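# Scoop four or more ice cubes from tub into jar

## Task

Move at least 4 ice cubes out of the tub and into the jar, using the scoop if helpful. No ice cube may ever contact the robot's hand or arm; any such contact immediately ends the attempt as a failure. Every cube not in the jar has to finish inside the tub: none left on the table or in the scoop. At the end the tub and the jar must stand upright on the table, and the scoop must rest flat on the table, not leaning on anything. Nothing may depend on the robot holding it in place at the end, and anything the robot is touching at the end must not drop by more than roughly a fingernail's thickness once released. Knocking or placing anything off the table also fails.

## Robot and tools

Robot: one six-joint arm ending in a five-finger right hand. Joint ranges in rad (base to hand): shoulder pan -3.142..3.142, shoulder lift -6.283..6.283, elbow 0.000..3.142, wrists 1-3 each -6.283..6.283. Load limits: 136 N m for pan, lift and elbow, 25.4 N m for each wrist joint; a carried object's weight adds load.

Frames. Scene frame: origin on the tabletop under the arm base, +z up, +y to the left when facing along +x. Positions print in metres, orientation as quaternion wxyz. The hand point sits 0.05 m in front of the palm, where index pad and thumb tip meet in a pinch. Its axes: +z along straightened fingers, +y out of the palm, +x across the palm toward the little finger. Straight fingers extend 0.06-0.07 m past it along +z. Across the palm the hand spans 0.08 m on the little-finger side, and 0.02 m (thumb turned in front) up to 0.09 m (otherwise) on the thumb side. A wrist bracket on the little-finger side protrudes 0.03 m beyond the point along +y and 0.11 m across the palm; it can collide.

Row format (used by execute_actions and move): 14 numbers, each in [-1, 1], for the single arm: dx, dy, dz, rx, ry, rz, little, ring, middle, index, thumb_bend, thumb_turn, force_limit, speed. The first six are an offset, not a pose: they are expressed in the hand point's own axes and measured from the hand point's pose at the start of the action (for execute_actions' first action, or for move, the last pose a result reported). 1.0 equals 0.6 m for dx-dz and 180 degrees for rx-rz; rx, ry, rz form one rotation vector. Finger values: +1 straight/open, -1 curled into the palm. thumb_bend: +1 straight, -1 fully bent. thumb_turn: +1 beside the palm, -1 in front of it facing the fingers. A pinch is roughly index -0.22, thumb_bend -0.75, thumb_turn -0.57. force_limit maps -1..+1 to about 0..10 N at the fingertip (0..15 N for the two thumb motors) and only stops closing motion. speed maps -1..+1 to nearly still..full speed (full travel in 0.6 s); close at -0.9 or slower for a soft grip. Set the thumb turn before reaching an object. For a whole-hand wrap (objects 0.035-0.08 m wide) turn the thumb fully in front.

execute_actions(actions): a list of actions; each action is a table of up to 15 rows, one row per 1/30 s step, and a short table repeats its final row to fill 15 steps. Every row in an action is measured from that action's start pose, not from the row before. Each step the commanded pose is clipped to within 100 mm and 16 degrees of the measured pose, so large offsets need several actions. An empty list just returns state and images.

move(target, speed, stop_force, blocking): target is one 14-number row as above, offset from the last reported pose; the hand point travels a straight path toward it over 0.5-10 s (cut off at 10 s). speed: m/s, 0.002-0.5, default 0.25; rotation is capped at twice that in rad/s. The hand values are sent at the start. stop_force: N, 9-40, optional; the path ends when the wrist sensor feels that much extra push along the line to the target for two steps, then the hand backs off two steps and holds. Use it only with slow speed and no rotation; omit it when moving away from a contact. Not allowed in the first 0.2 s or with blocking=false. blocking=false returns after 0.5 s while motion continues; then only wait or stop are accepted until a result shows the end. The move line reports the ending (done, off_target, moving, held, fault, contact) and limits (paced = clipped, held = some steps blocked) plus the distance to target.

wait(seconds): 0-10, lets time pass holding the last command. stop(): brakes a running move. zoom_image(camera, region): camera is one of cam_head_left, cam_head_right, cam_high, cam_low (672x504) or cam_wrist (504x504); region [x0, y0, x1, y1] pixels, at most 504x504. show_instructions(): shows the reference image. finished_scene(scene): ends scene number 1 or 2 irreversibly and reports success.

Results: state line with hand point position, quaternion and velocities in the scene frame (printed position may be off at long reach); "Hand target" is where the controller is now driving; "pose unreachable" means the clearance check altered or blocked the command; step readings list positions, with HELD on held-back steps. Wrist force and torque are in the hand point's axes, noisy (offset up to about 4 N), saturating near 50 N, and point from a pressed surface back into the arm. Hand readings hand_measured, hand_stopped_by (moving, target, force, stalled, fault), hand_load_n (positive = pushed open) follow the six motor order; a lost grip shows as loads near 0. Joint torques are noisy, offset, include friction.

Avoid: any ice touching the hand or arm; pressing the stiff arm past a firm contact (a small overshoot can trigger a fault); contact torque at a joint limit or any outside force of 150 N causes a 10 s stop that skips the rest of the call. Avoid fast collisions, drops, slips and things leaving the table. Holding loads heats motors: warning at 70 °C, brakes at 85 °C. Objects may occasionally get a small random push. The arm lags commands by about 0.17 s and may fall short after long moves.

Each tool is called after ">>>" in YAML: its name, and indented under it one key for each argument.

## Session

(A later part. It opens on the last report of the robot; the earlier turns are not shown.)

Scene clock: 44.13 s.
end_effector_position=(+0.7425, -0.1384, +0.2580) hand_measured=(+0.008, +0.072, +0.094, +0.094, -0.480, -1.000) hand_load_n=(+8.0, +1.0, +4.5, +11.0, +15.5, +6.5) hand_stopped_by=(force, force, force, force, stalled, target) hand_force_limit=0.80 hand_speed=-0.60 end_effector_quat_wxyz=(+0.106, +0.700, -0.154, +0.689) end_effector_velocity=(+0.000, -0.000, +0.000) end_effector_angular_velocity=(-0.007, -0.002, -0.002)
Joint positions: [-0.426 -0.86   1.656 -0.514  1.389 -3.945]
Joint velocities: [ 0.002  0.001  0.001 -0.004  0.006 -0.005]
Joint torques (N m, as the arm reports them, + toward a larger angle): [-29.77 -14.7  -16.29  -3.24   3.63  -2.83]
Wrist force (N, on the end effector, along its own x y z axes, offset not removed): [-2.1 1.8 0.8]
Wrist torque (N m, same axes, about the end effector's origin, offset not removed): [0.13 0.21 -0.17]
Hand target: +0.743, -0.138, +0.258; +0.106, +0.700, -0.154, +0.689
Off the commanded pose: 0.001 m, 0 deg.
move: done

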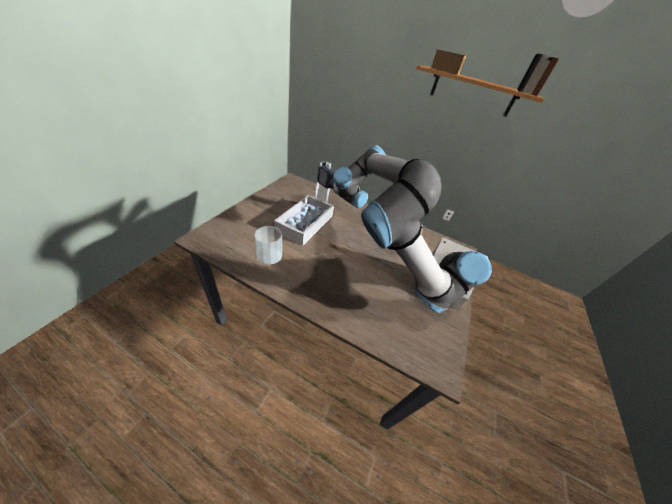

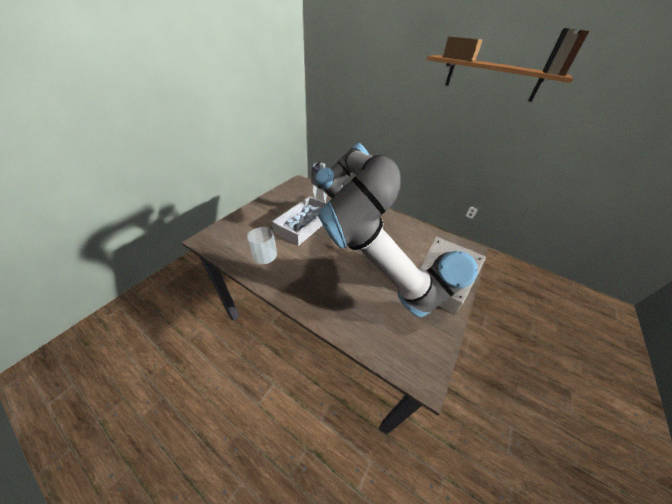

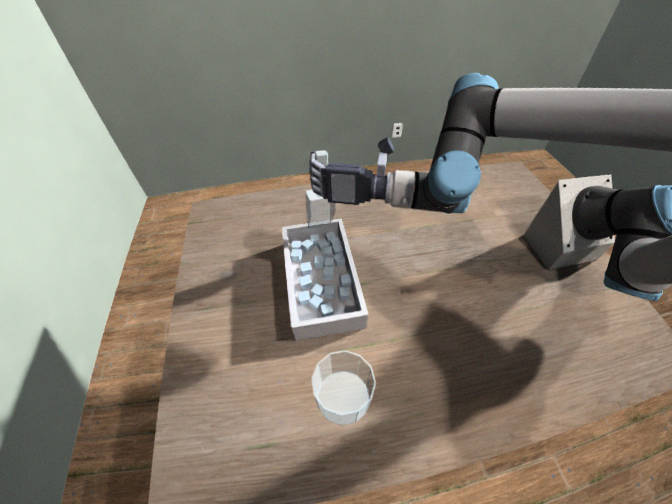

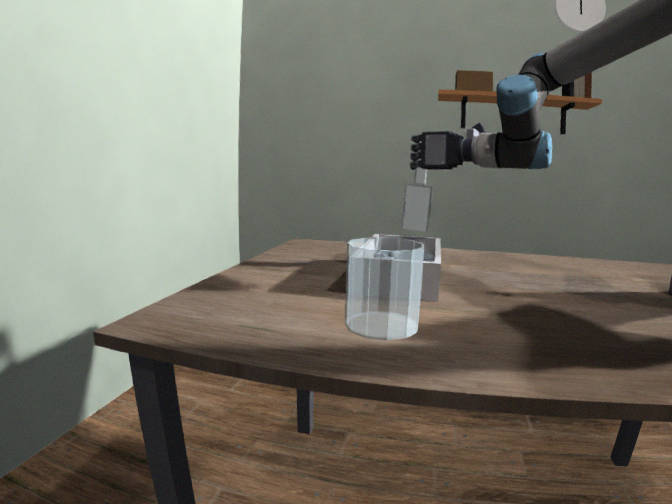

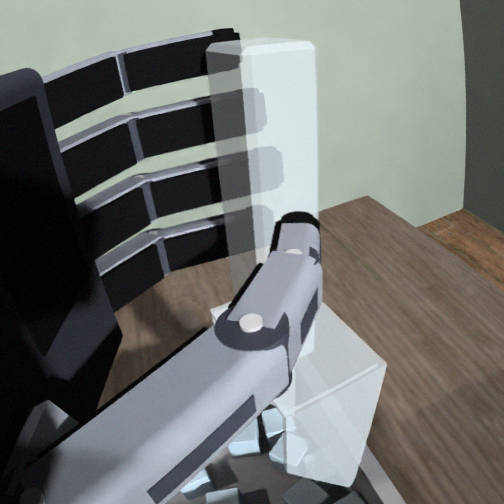

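Shift forward .015, lower .045 to look.

>>> move:
  target: [0,-0.022,-0.011,0,0,0,-0.7,-0.7,-0.7,-0.7,-0.5,-1,0.8,-0.6]
  speed: 0.05

>>> move:
  target: [-0.075,0,0,0,0,0,-0.7,-0.7,-0.7,-0.7,-0.5,-1,0.8,-0.6]
  speed: 0.04

>>> zoom_image:
  camera: "cam_high"
  region: [250, 150, 430, 340]

>>> zoom_image:
  camera: "cam_head_left"
  region: [260, 150, 380, 250]

Scene clock: 53.70 s.
end_effector_position=(+0.7411, -0.1238, +0.2591) hand_measured=(+0.008, +0.072, +0.094, +0.094, -0.480, -1.000) hand_load_n=(+8.0, +1.0, +4.5, +11.0, +15.5, +6.5) hand_stopped_by=(force, force, force, force, stalled, target) hand_force_limit=0.80 hand_speed=-0.60 end_effector_quat_wxyz=(+0.106, +0.700, -0.154, +0.689) end_effector_velocity=(-0.000, +0.001, -0.000) end_effector_angular_velocity=(-0.000, -0.000, -0.001)
Joint positions: [-0.411 -0.884  1.664 -0.498  1.404 -3.94 ]
Joint velocities: [ 0.002 -0.002  0.     0.001  0.002  0.   ]
Joint torques (N m, as the arm reports them, + toward a larger angle): [-29.13 -42.34  -6.28   0.89   3.59   2.48]
Wrist force (N, on the end effector, along its own x y z axes, offset not removed): [1.6 4.4 2.7]
Wrist torque (N m, same axes, about the end effector's origin, offset not removed): [0.40 -0.57 0.34]
Hand target: +0.741, -0.124, +0.259; +0.106, +0.700, -0.154, +0.689
Off the commanded pose: 0.000 m, 0 deg.
move: done

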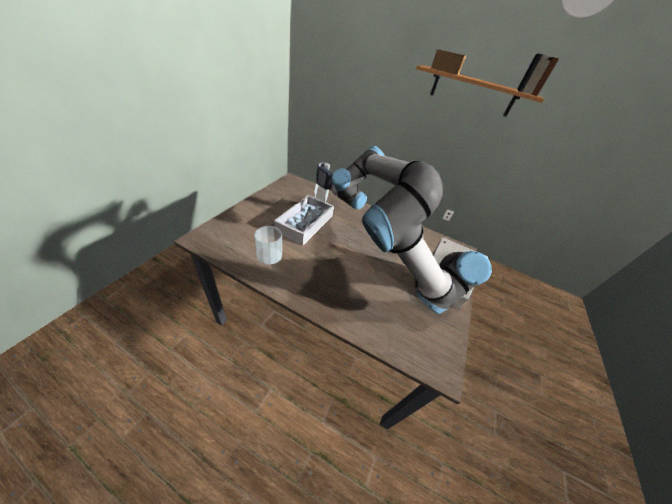

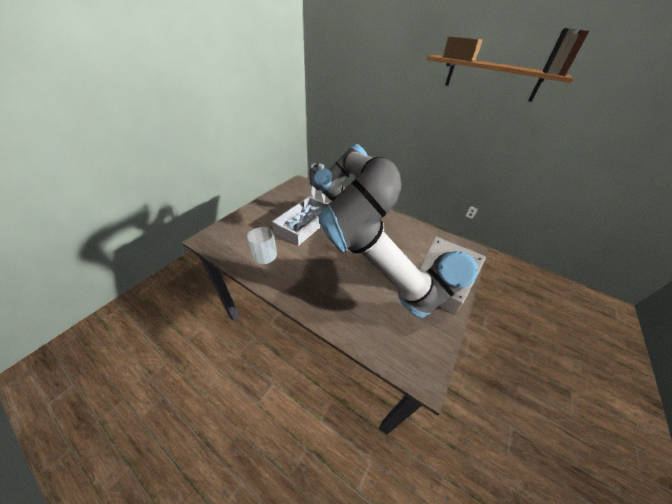

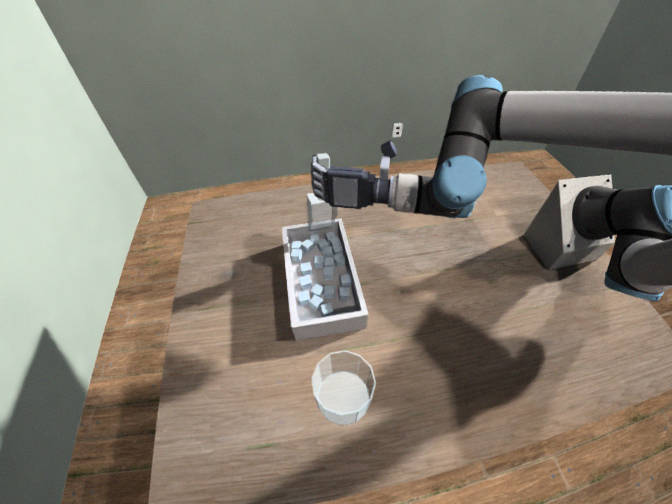

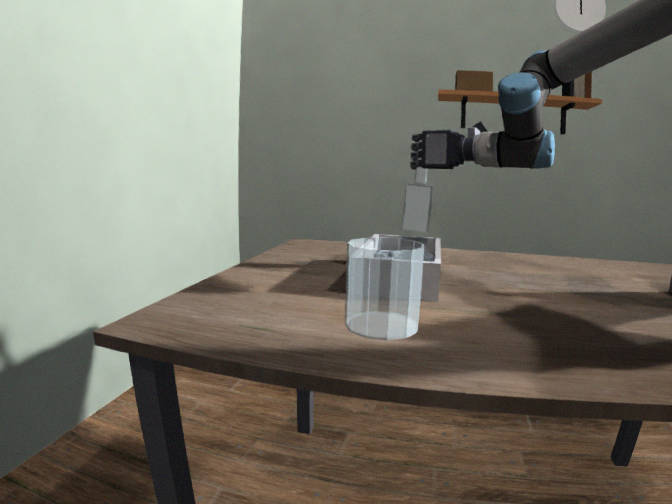

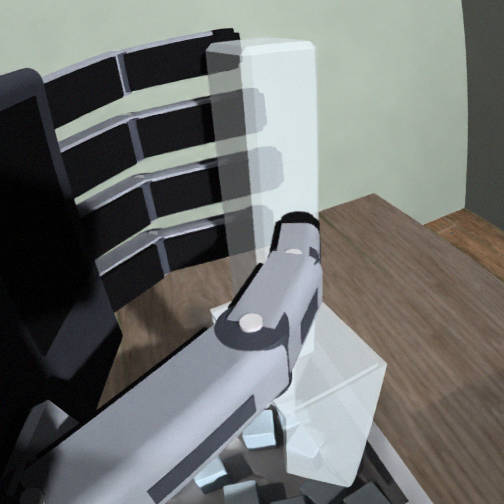

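Scene clock: 55.17 s.
end_effector_position=(+0.7410, -0.1207, +0.2142) hand_measured=(+0.008, +0.072, +0.094, +0.094, -0.480, -1.000) hand_load_n=(+8.0, +1.0, +4.5, +11.0, +15.5, +6.5) hand_stopped_by=(force, force, force, force, stalled, target) hand_force_limit=0.80 hand_speed=-0.60 end_effector_quat_wxyz=(+0.106, +0.700, -0.154, +0.689) end_effector_velocity=(-0.000, +0.001, -0.003) end_effector_angular_velocity=(-0.000, +0.003, +0.000)
Joint positions: [-0.35  -0.842  1.688 -0.566  1.462 -3.923]
Joint velocities: [ 0.003  0.002  0.002 -0.002  0.001 -0.001]
Joint torques (N m, as the arm reports them, + toward a larger angle): [-29.46 -15.79  -5.6   -3.26   3.8    2.49]
Wrist force (N, on the end effector, along its own x y z axes, offset not removed): [-1.0 1.9 -2.5]
Wrist torque (N m, same axes, about the end effector's origin, offset not removed): [0.17 0.11 0.19]
Hand target: +0.741, -0.121, +0.214; +0.106, +0.700, -0.154, +0.689
Off the commanded pose: 0.000 m, 0 deg.
move: done

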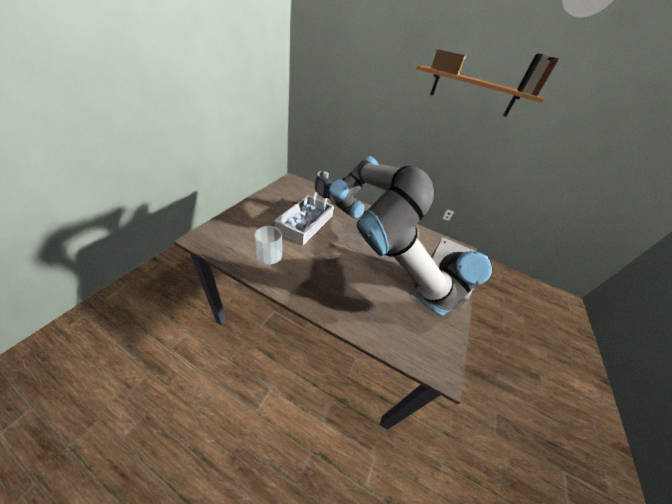

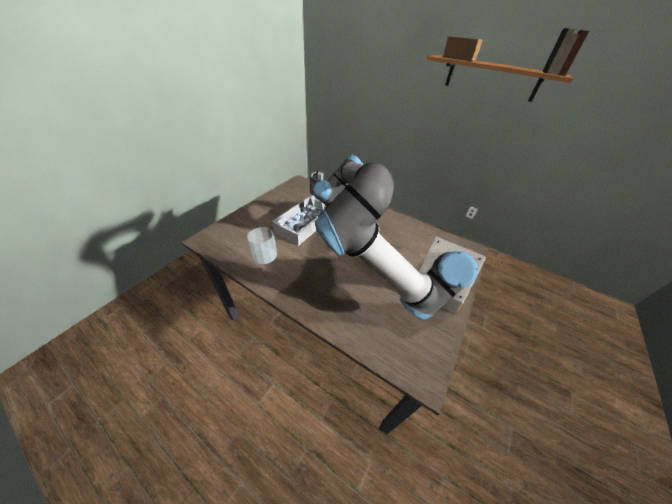

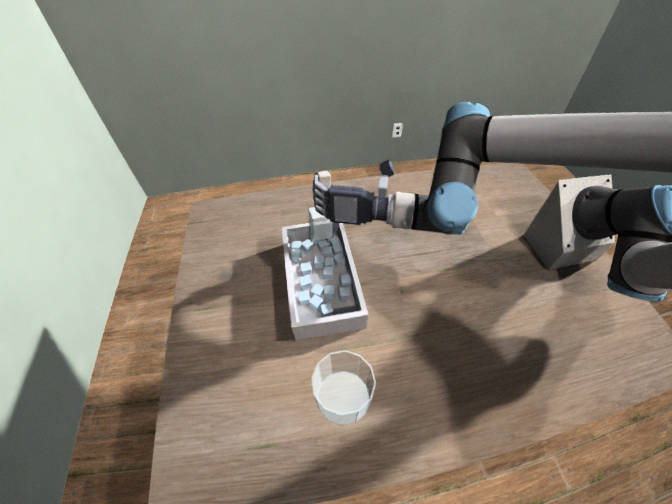

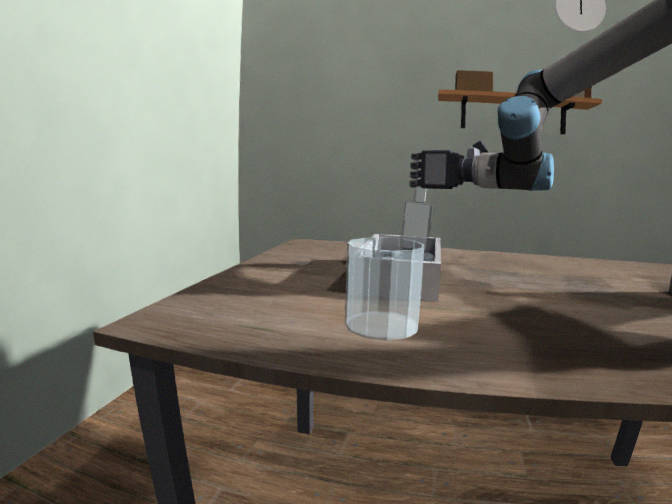

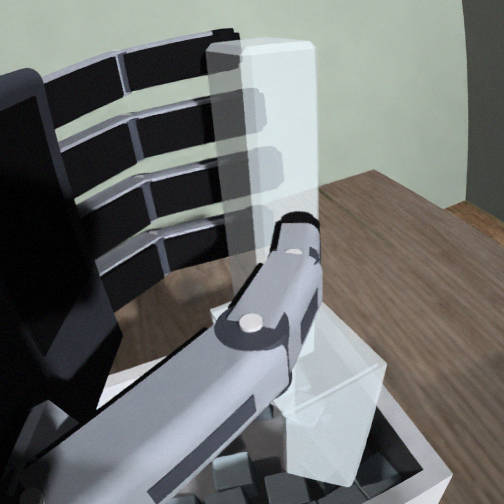

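Region (250, 150, 430, 340) of cam_high's 672x504 image, scaled by 2.653, with more detail than that image has; it fills the left 477 columns of this view, and the rest is white.

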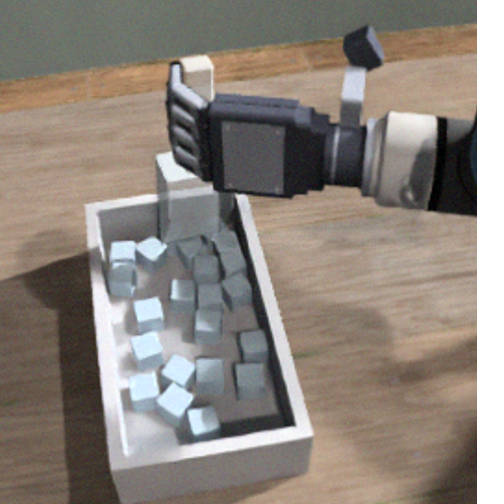

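Region (260, 150, 380, 250) of cam_head_left's 672x504 image, scaled by 4.200, with more detail than that image has.

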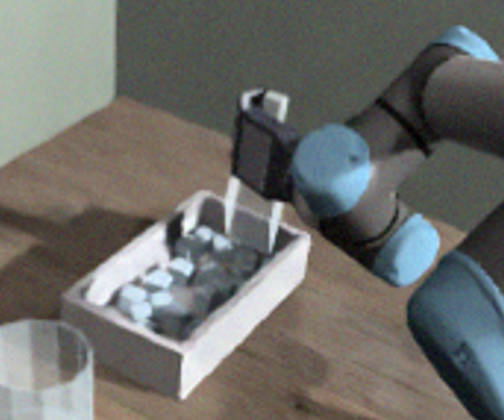

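>>> move:
  target: [0,0,0,0,0.02,-0.04,-0.7,-0.7,-0.7,-0.7,-0.5,-1,0.8,-0.6]
  speed: 0.05

>>> move:
  target: [-0.05,0,0,0,0,0,-0.7,-0.7,-0.7,-0.7,-0.5,-1,0.8,-0.6]
  speed: 0.02

>>> zoom_image:
  camera: "cam_high"
  region: [250, 150, 430, 340]

Scene clock: 64.07 s.
end_effector_position=(+0.7410, -0.1206, +0.2142) hand_measured=(+0.008, +0.072, +0.094, +0.094, -0.480, -1.000) hand_load_n=(+8.0, +1.0, +4.5, +11.0, +15.5, +6.5) hand_stopped_by=(force, force, force, force, stalled, target) hand_force_limit=0.80 hand_speed=-0.60 end_effector_quat_wxyz=(+0.154, +0.686, -0.106, +0.703) end_effector_velocity=(+0.001, +0.001, -0.001) end_effector_angular_velocity=(-0.007, -0.000, +0.002)
Joint positions: [-0.315 -0.83   1.711 -0.648  1.539 -4.036]
Joint velocities: [ 0.003  0.001 -0.001 -0.004  0.003 -0.005]
Joint torques (N m, as the arm reports them, + toward a larger angle): [-27.39 -15.74  -4.19  -3.23   3.46  -2.73]
Wrist force (N, on the end effector, along its own x y z axes, offset not removed): [1.0 2.6 2.0]
Wrist torque (N m, same axes, about the end effector's origin, offset not removed): [0.13 -0.39 0.14]
Hand target: +0.741, -0.121, +0.214; +0.154, +0.686, -0.106, +0.703
Off the commanded pose: 0.000 m, 0 deg.
move: done

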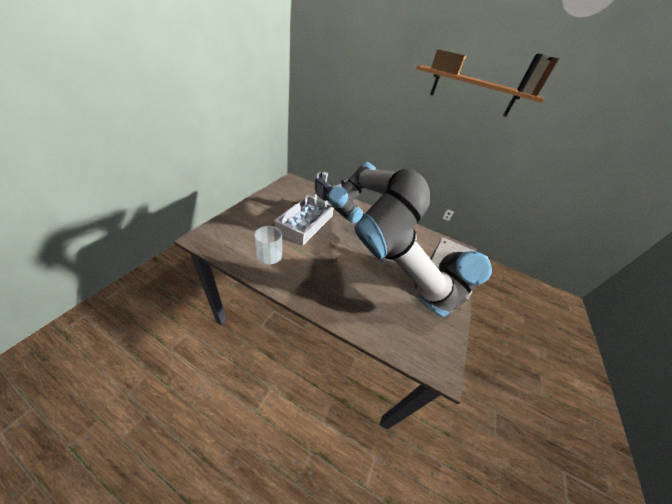

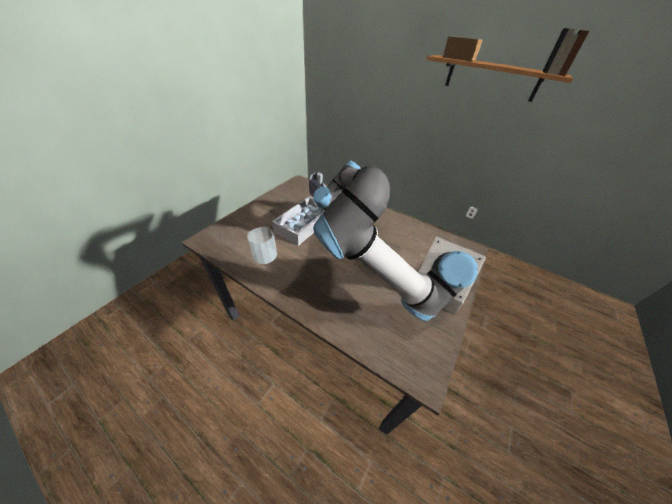

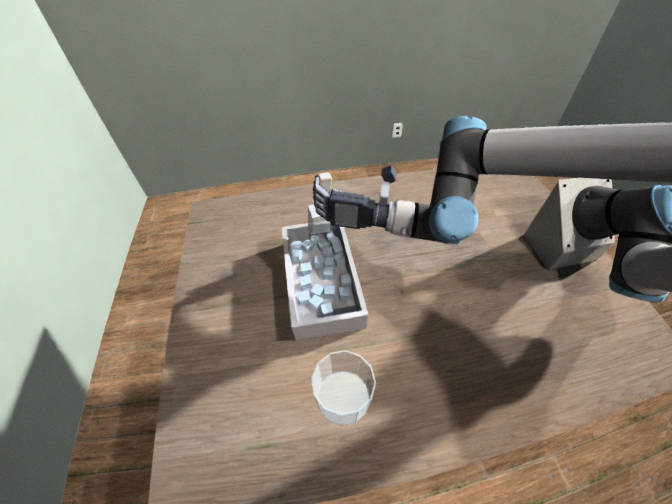

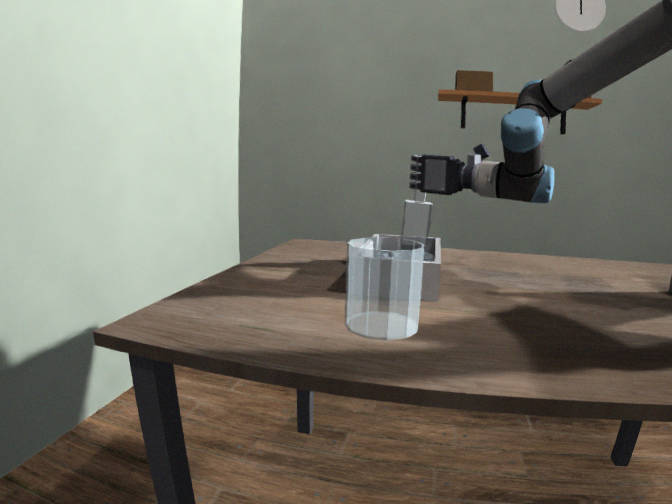

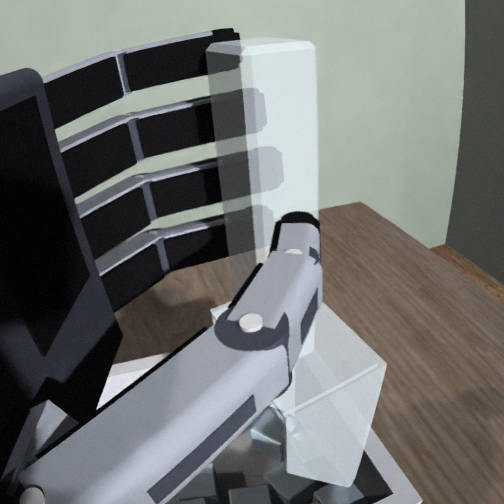

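Scene clock: 65.83 s.
end_effector_position=(+0.7413, -0.1227, +0.1843) hand_measured=(+0.008, +0.072, +0.094, +0.096, -0.480, -1.000) hand_load_n=(+5.0, +0.0, +3.0, +14.5, +14.5, -2.0) hand_stopped_by=(force, force, force, force, stalled, target) hand_force_limit=0.80 hand_speed=-0.60 end_effector_quat_wxyz=(+0.154, +0.686, -0.106, +0.703) end_effector_velocity=(+0.001, -0.000, -0.001) end_effector_angular_velocity=(-0.000, -0.002, +0.000)
Joint positions: [-0.278 -0.789  1.713 -0.692  1.574 -4.028]
Joint velocities: [ 0.002  0.003 -0.002 -0.002  0.002  0.001]
Joint torques (N m, as the arm reports them, + toward a larger angle): [-29.59 -16.   -15.32  -3.2    3.86   2.65]
Wrist force (N, on the end effector, along its own x y z axes, offset not removed): [-2.0 1.0 0.4]
Wrist torque (N m, same axes, about the end effector's origin, offset not removed): [0.13 0.17 0.05]
Hand target: +0.741, -0.123, +0.184; +0.154, +0.686, -0.106, +0.703
Off the commanded pose: 0.000 m, 0 deg.
move: done

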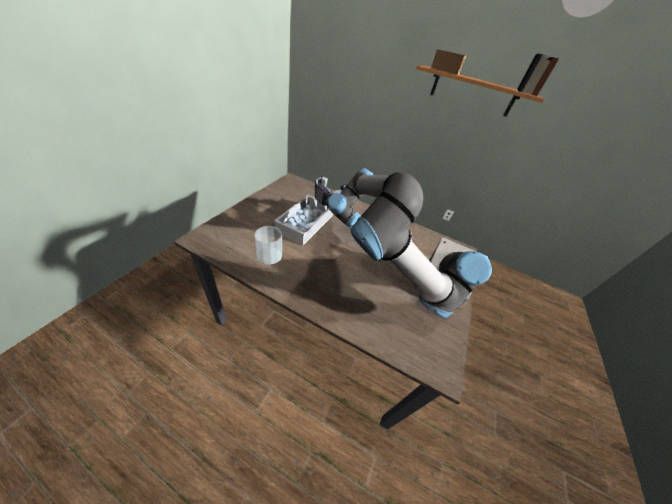

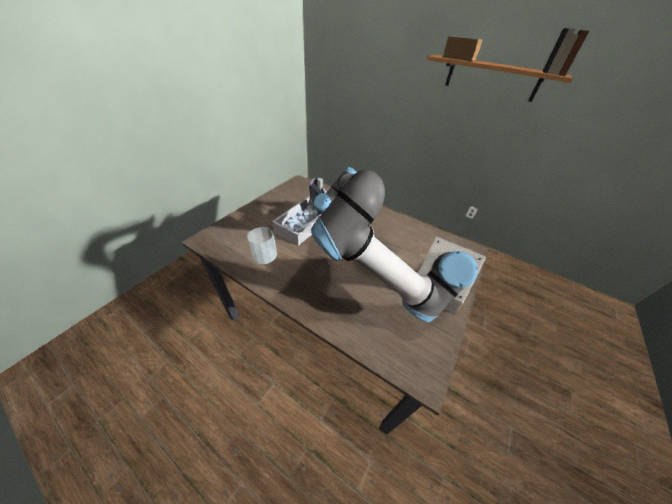

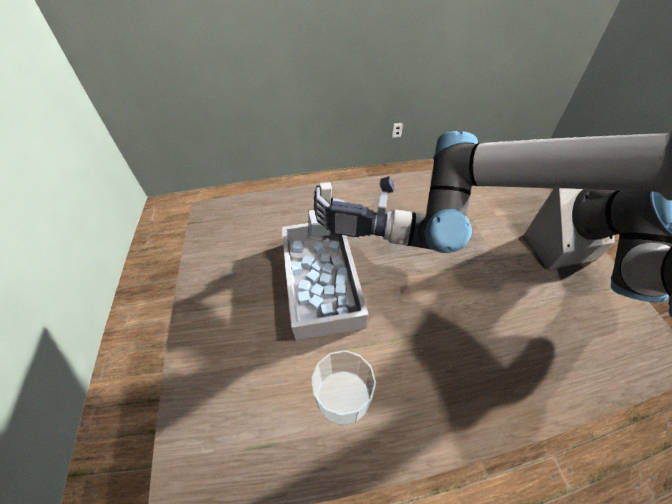

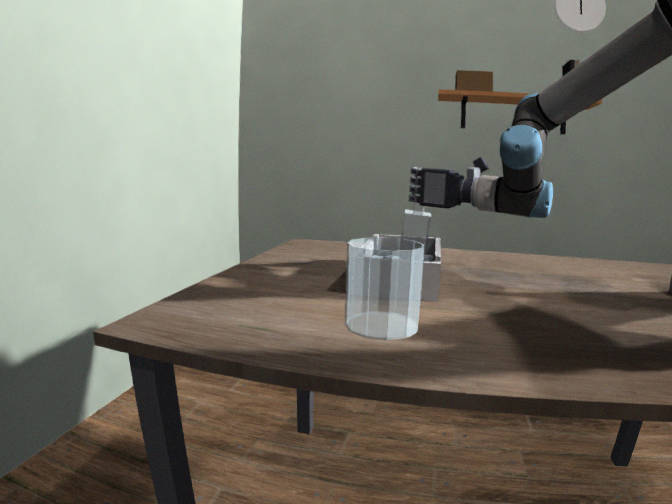

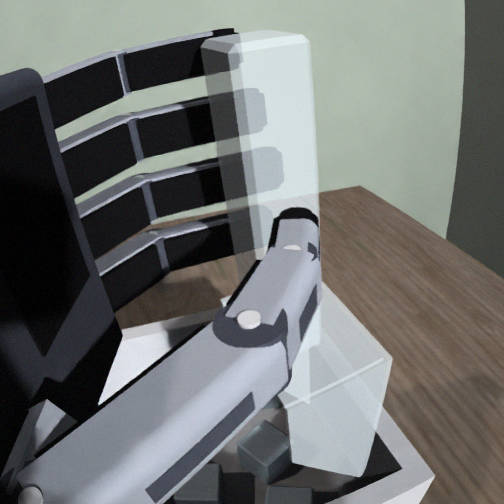

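Region (250, 150, 430, 340) of cam_high's 672x504 image, scaled by 2.653, with more detail than that image has; it fills the left 477 columns of this view, and the rest is white.

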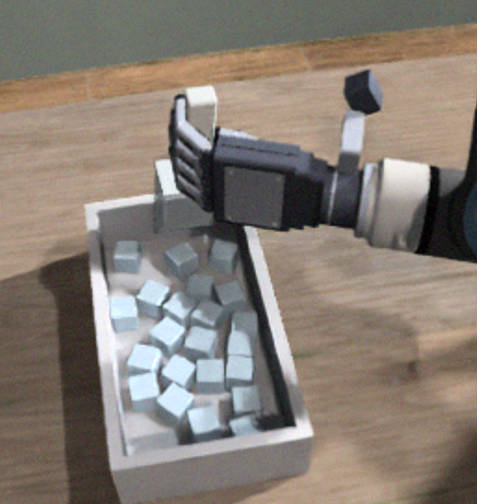

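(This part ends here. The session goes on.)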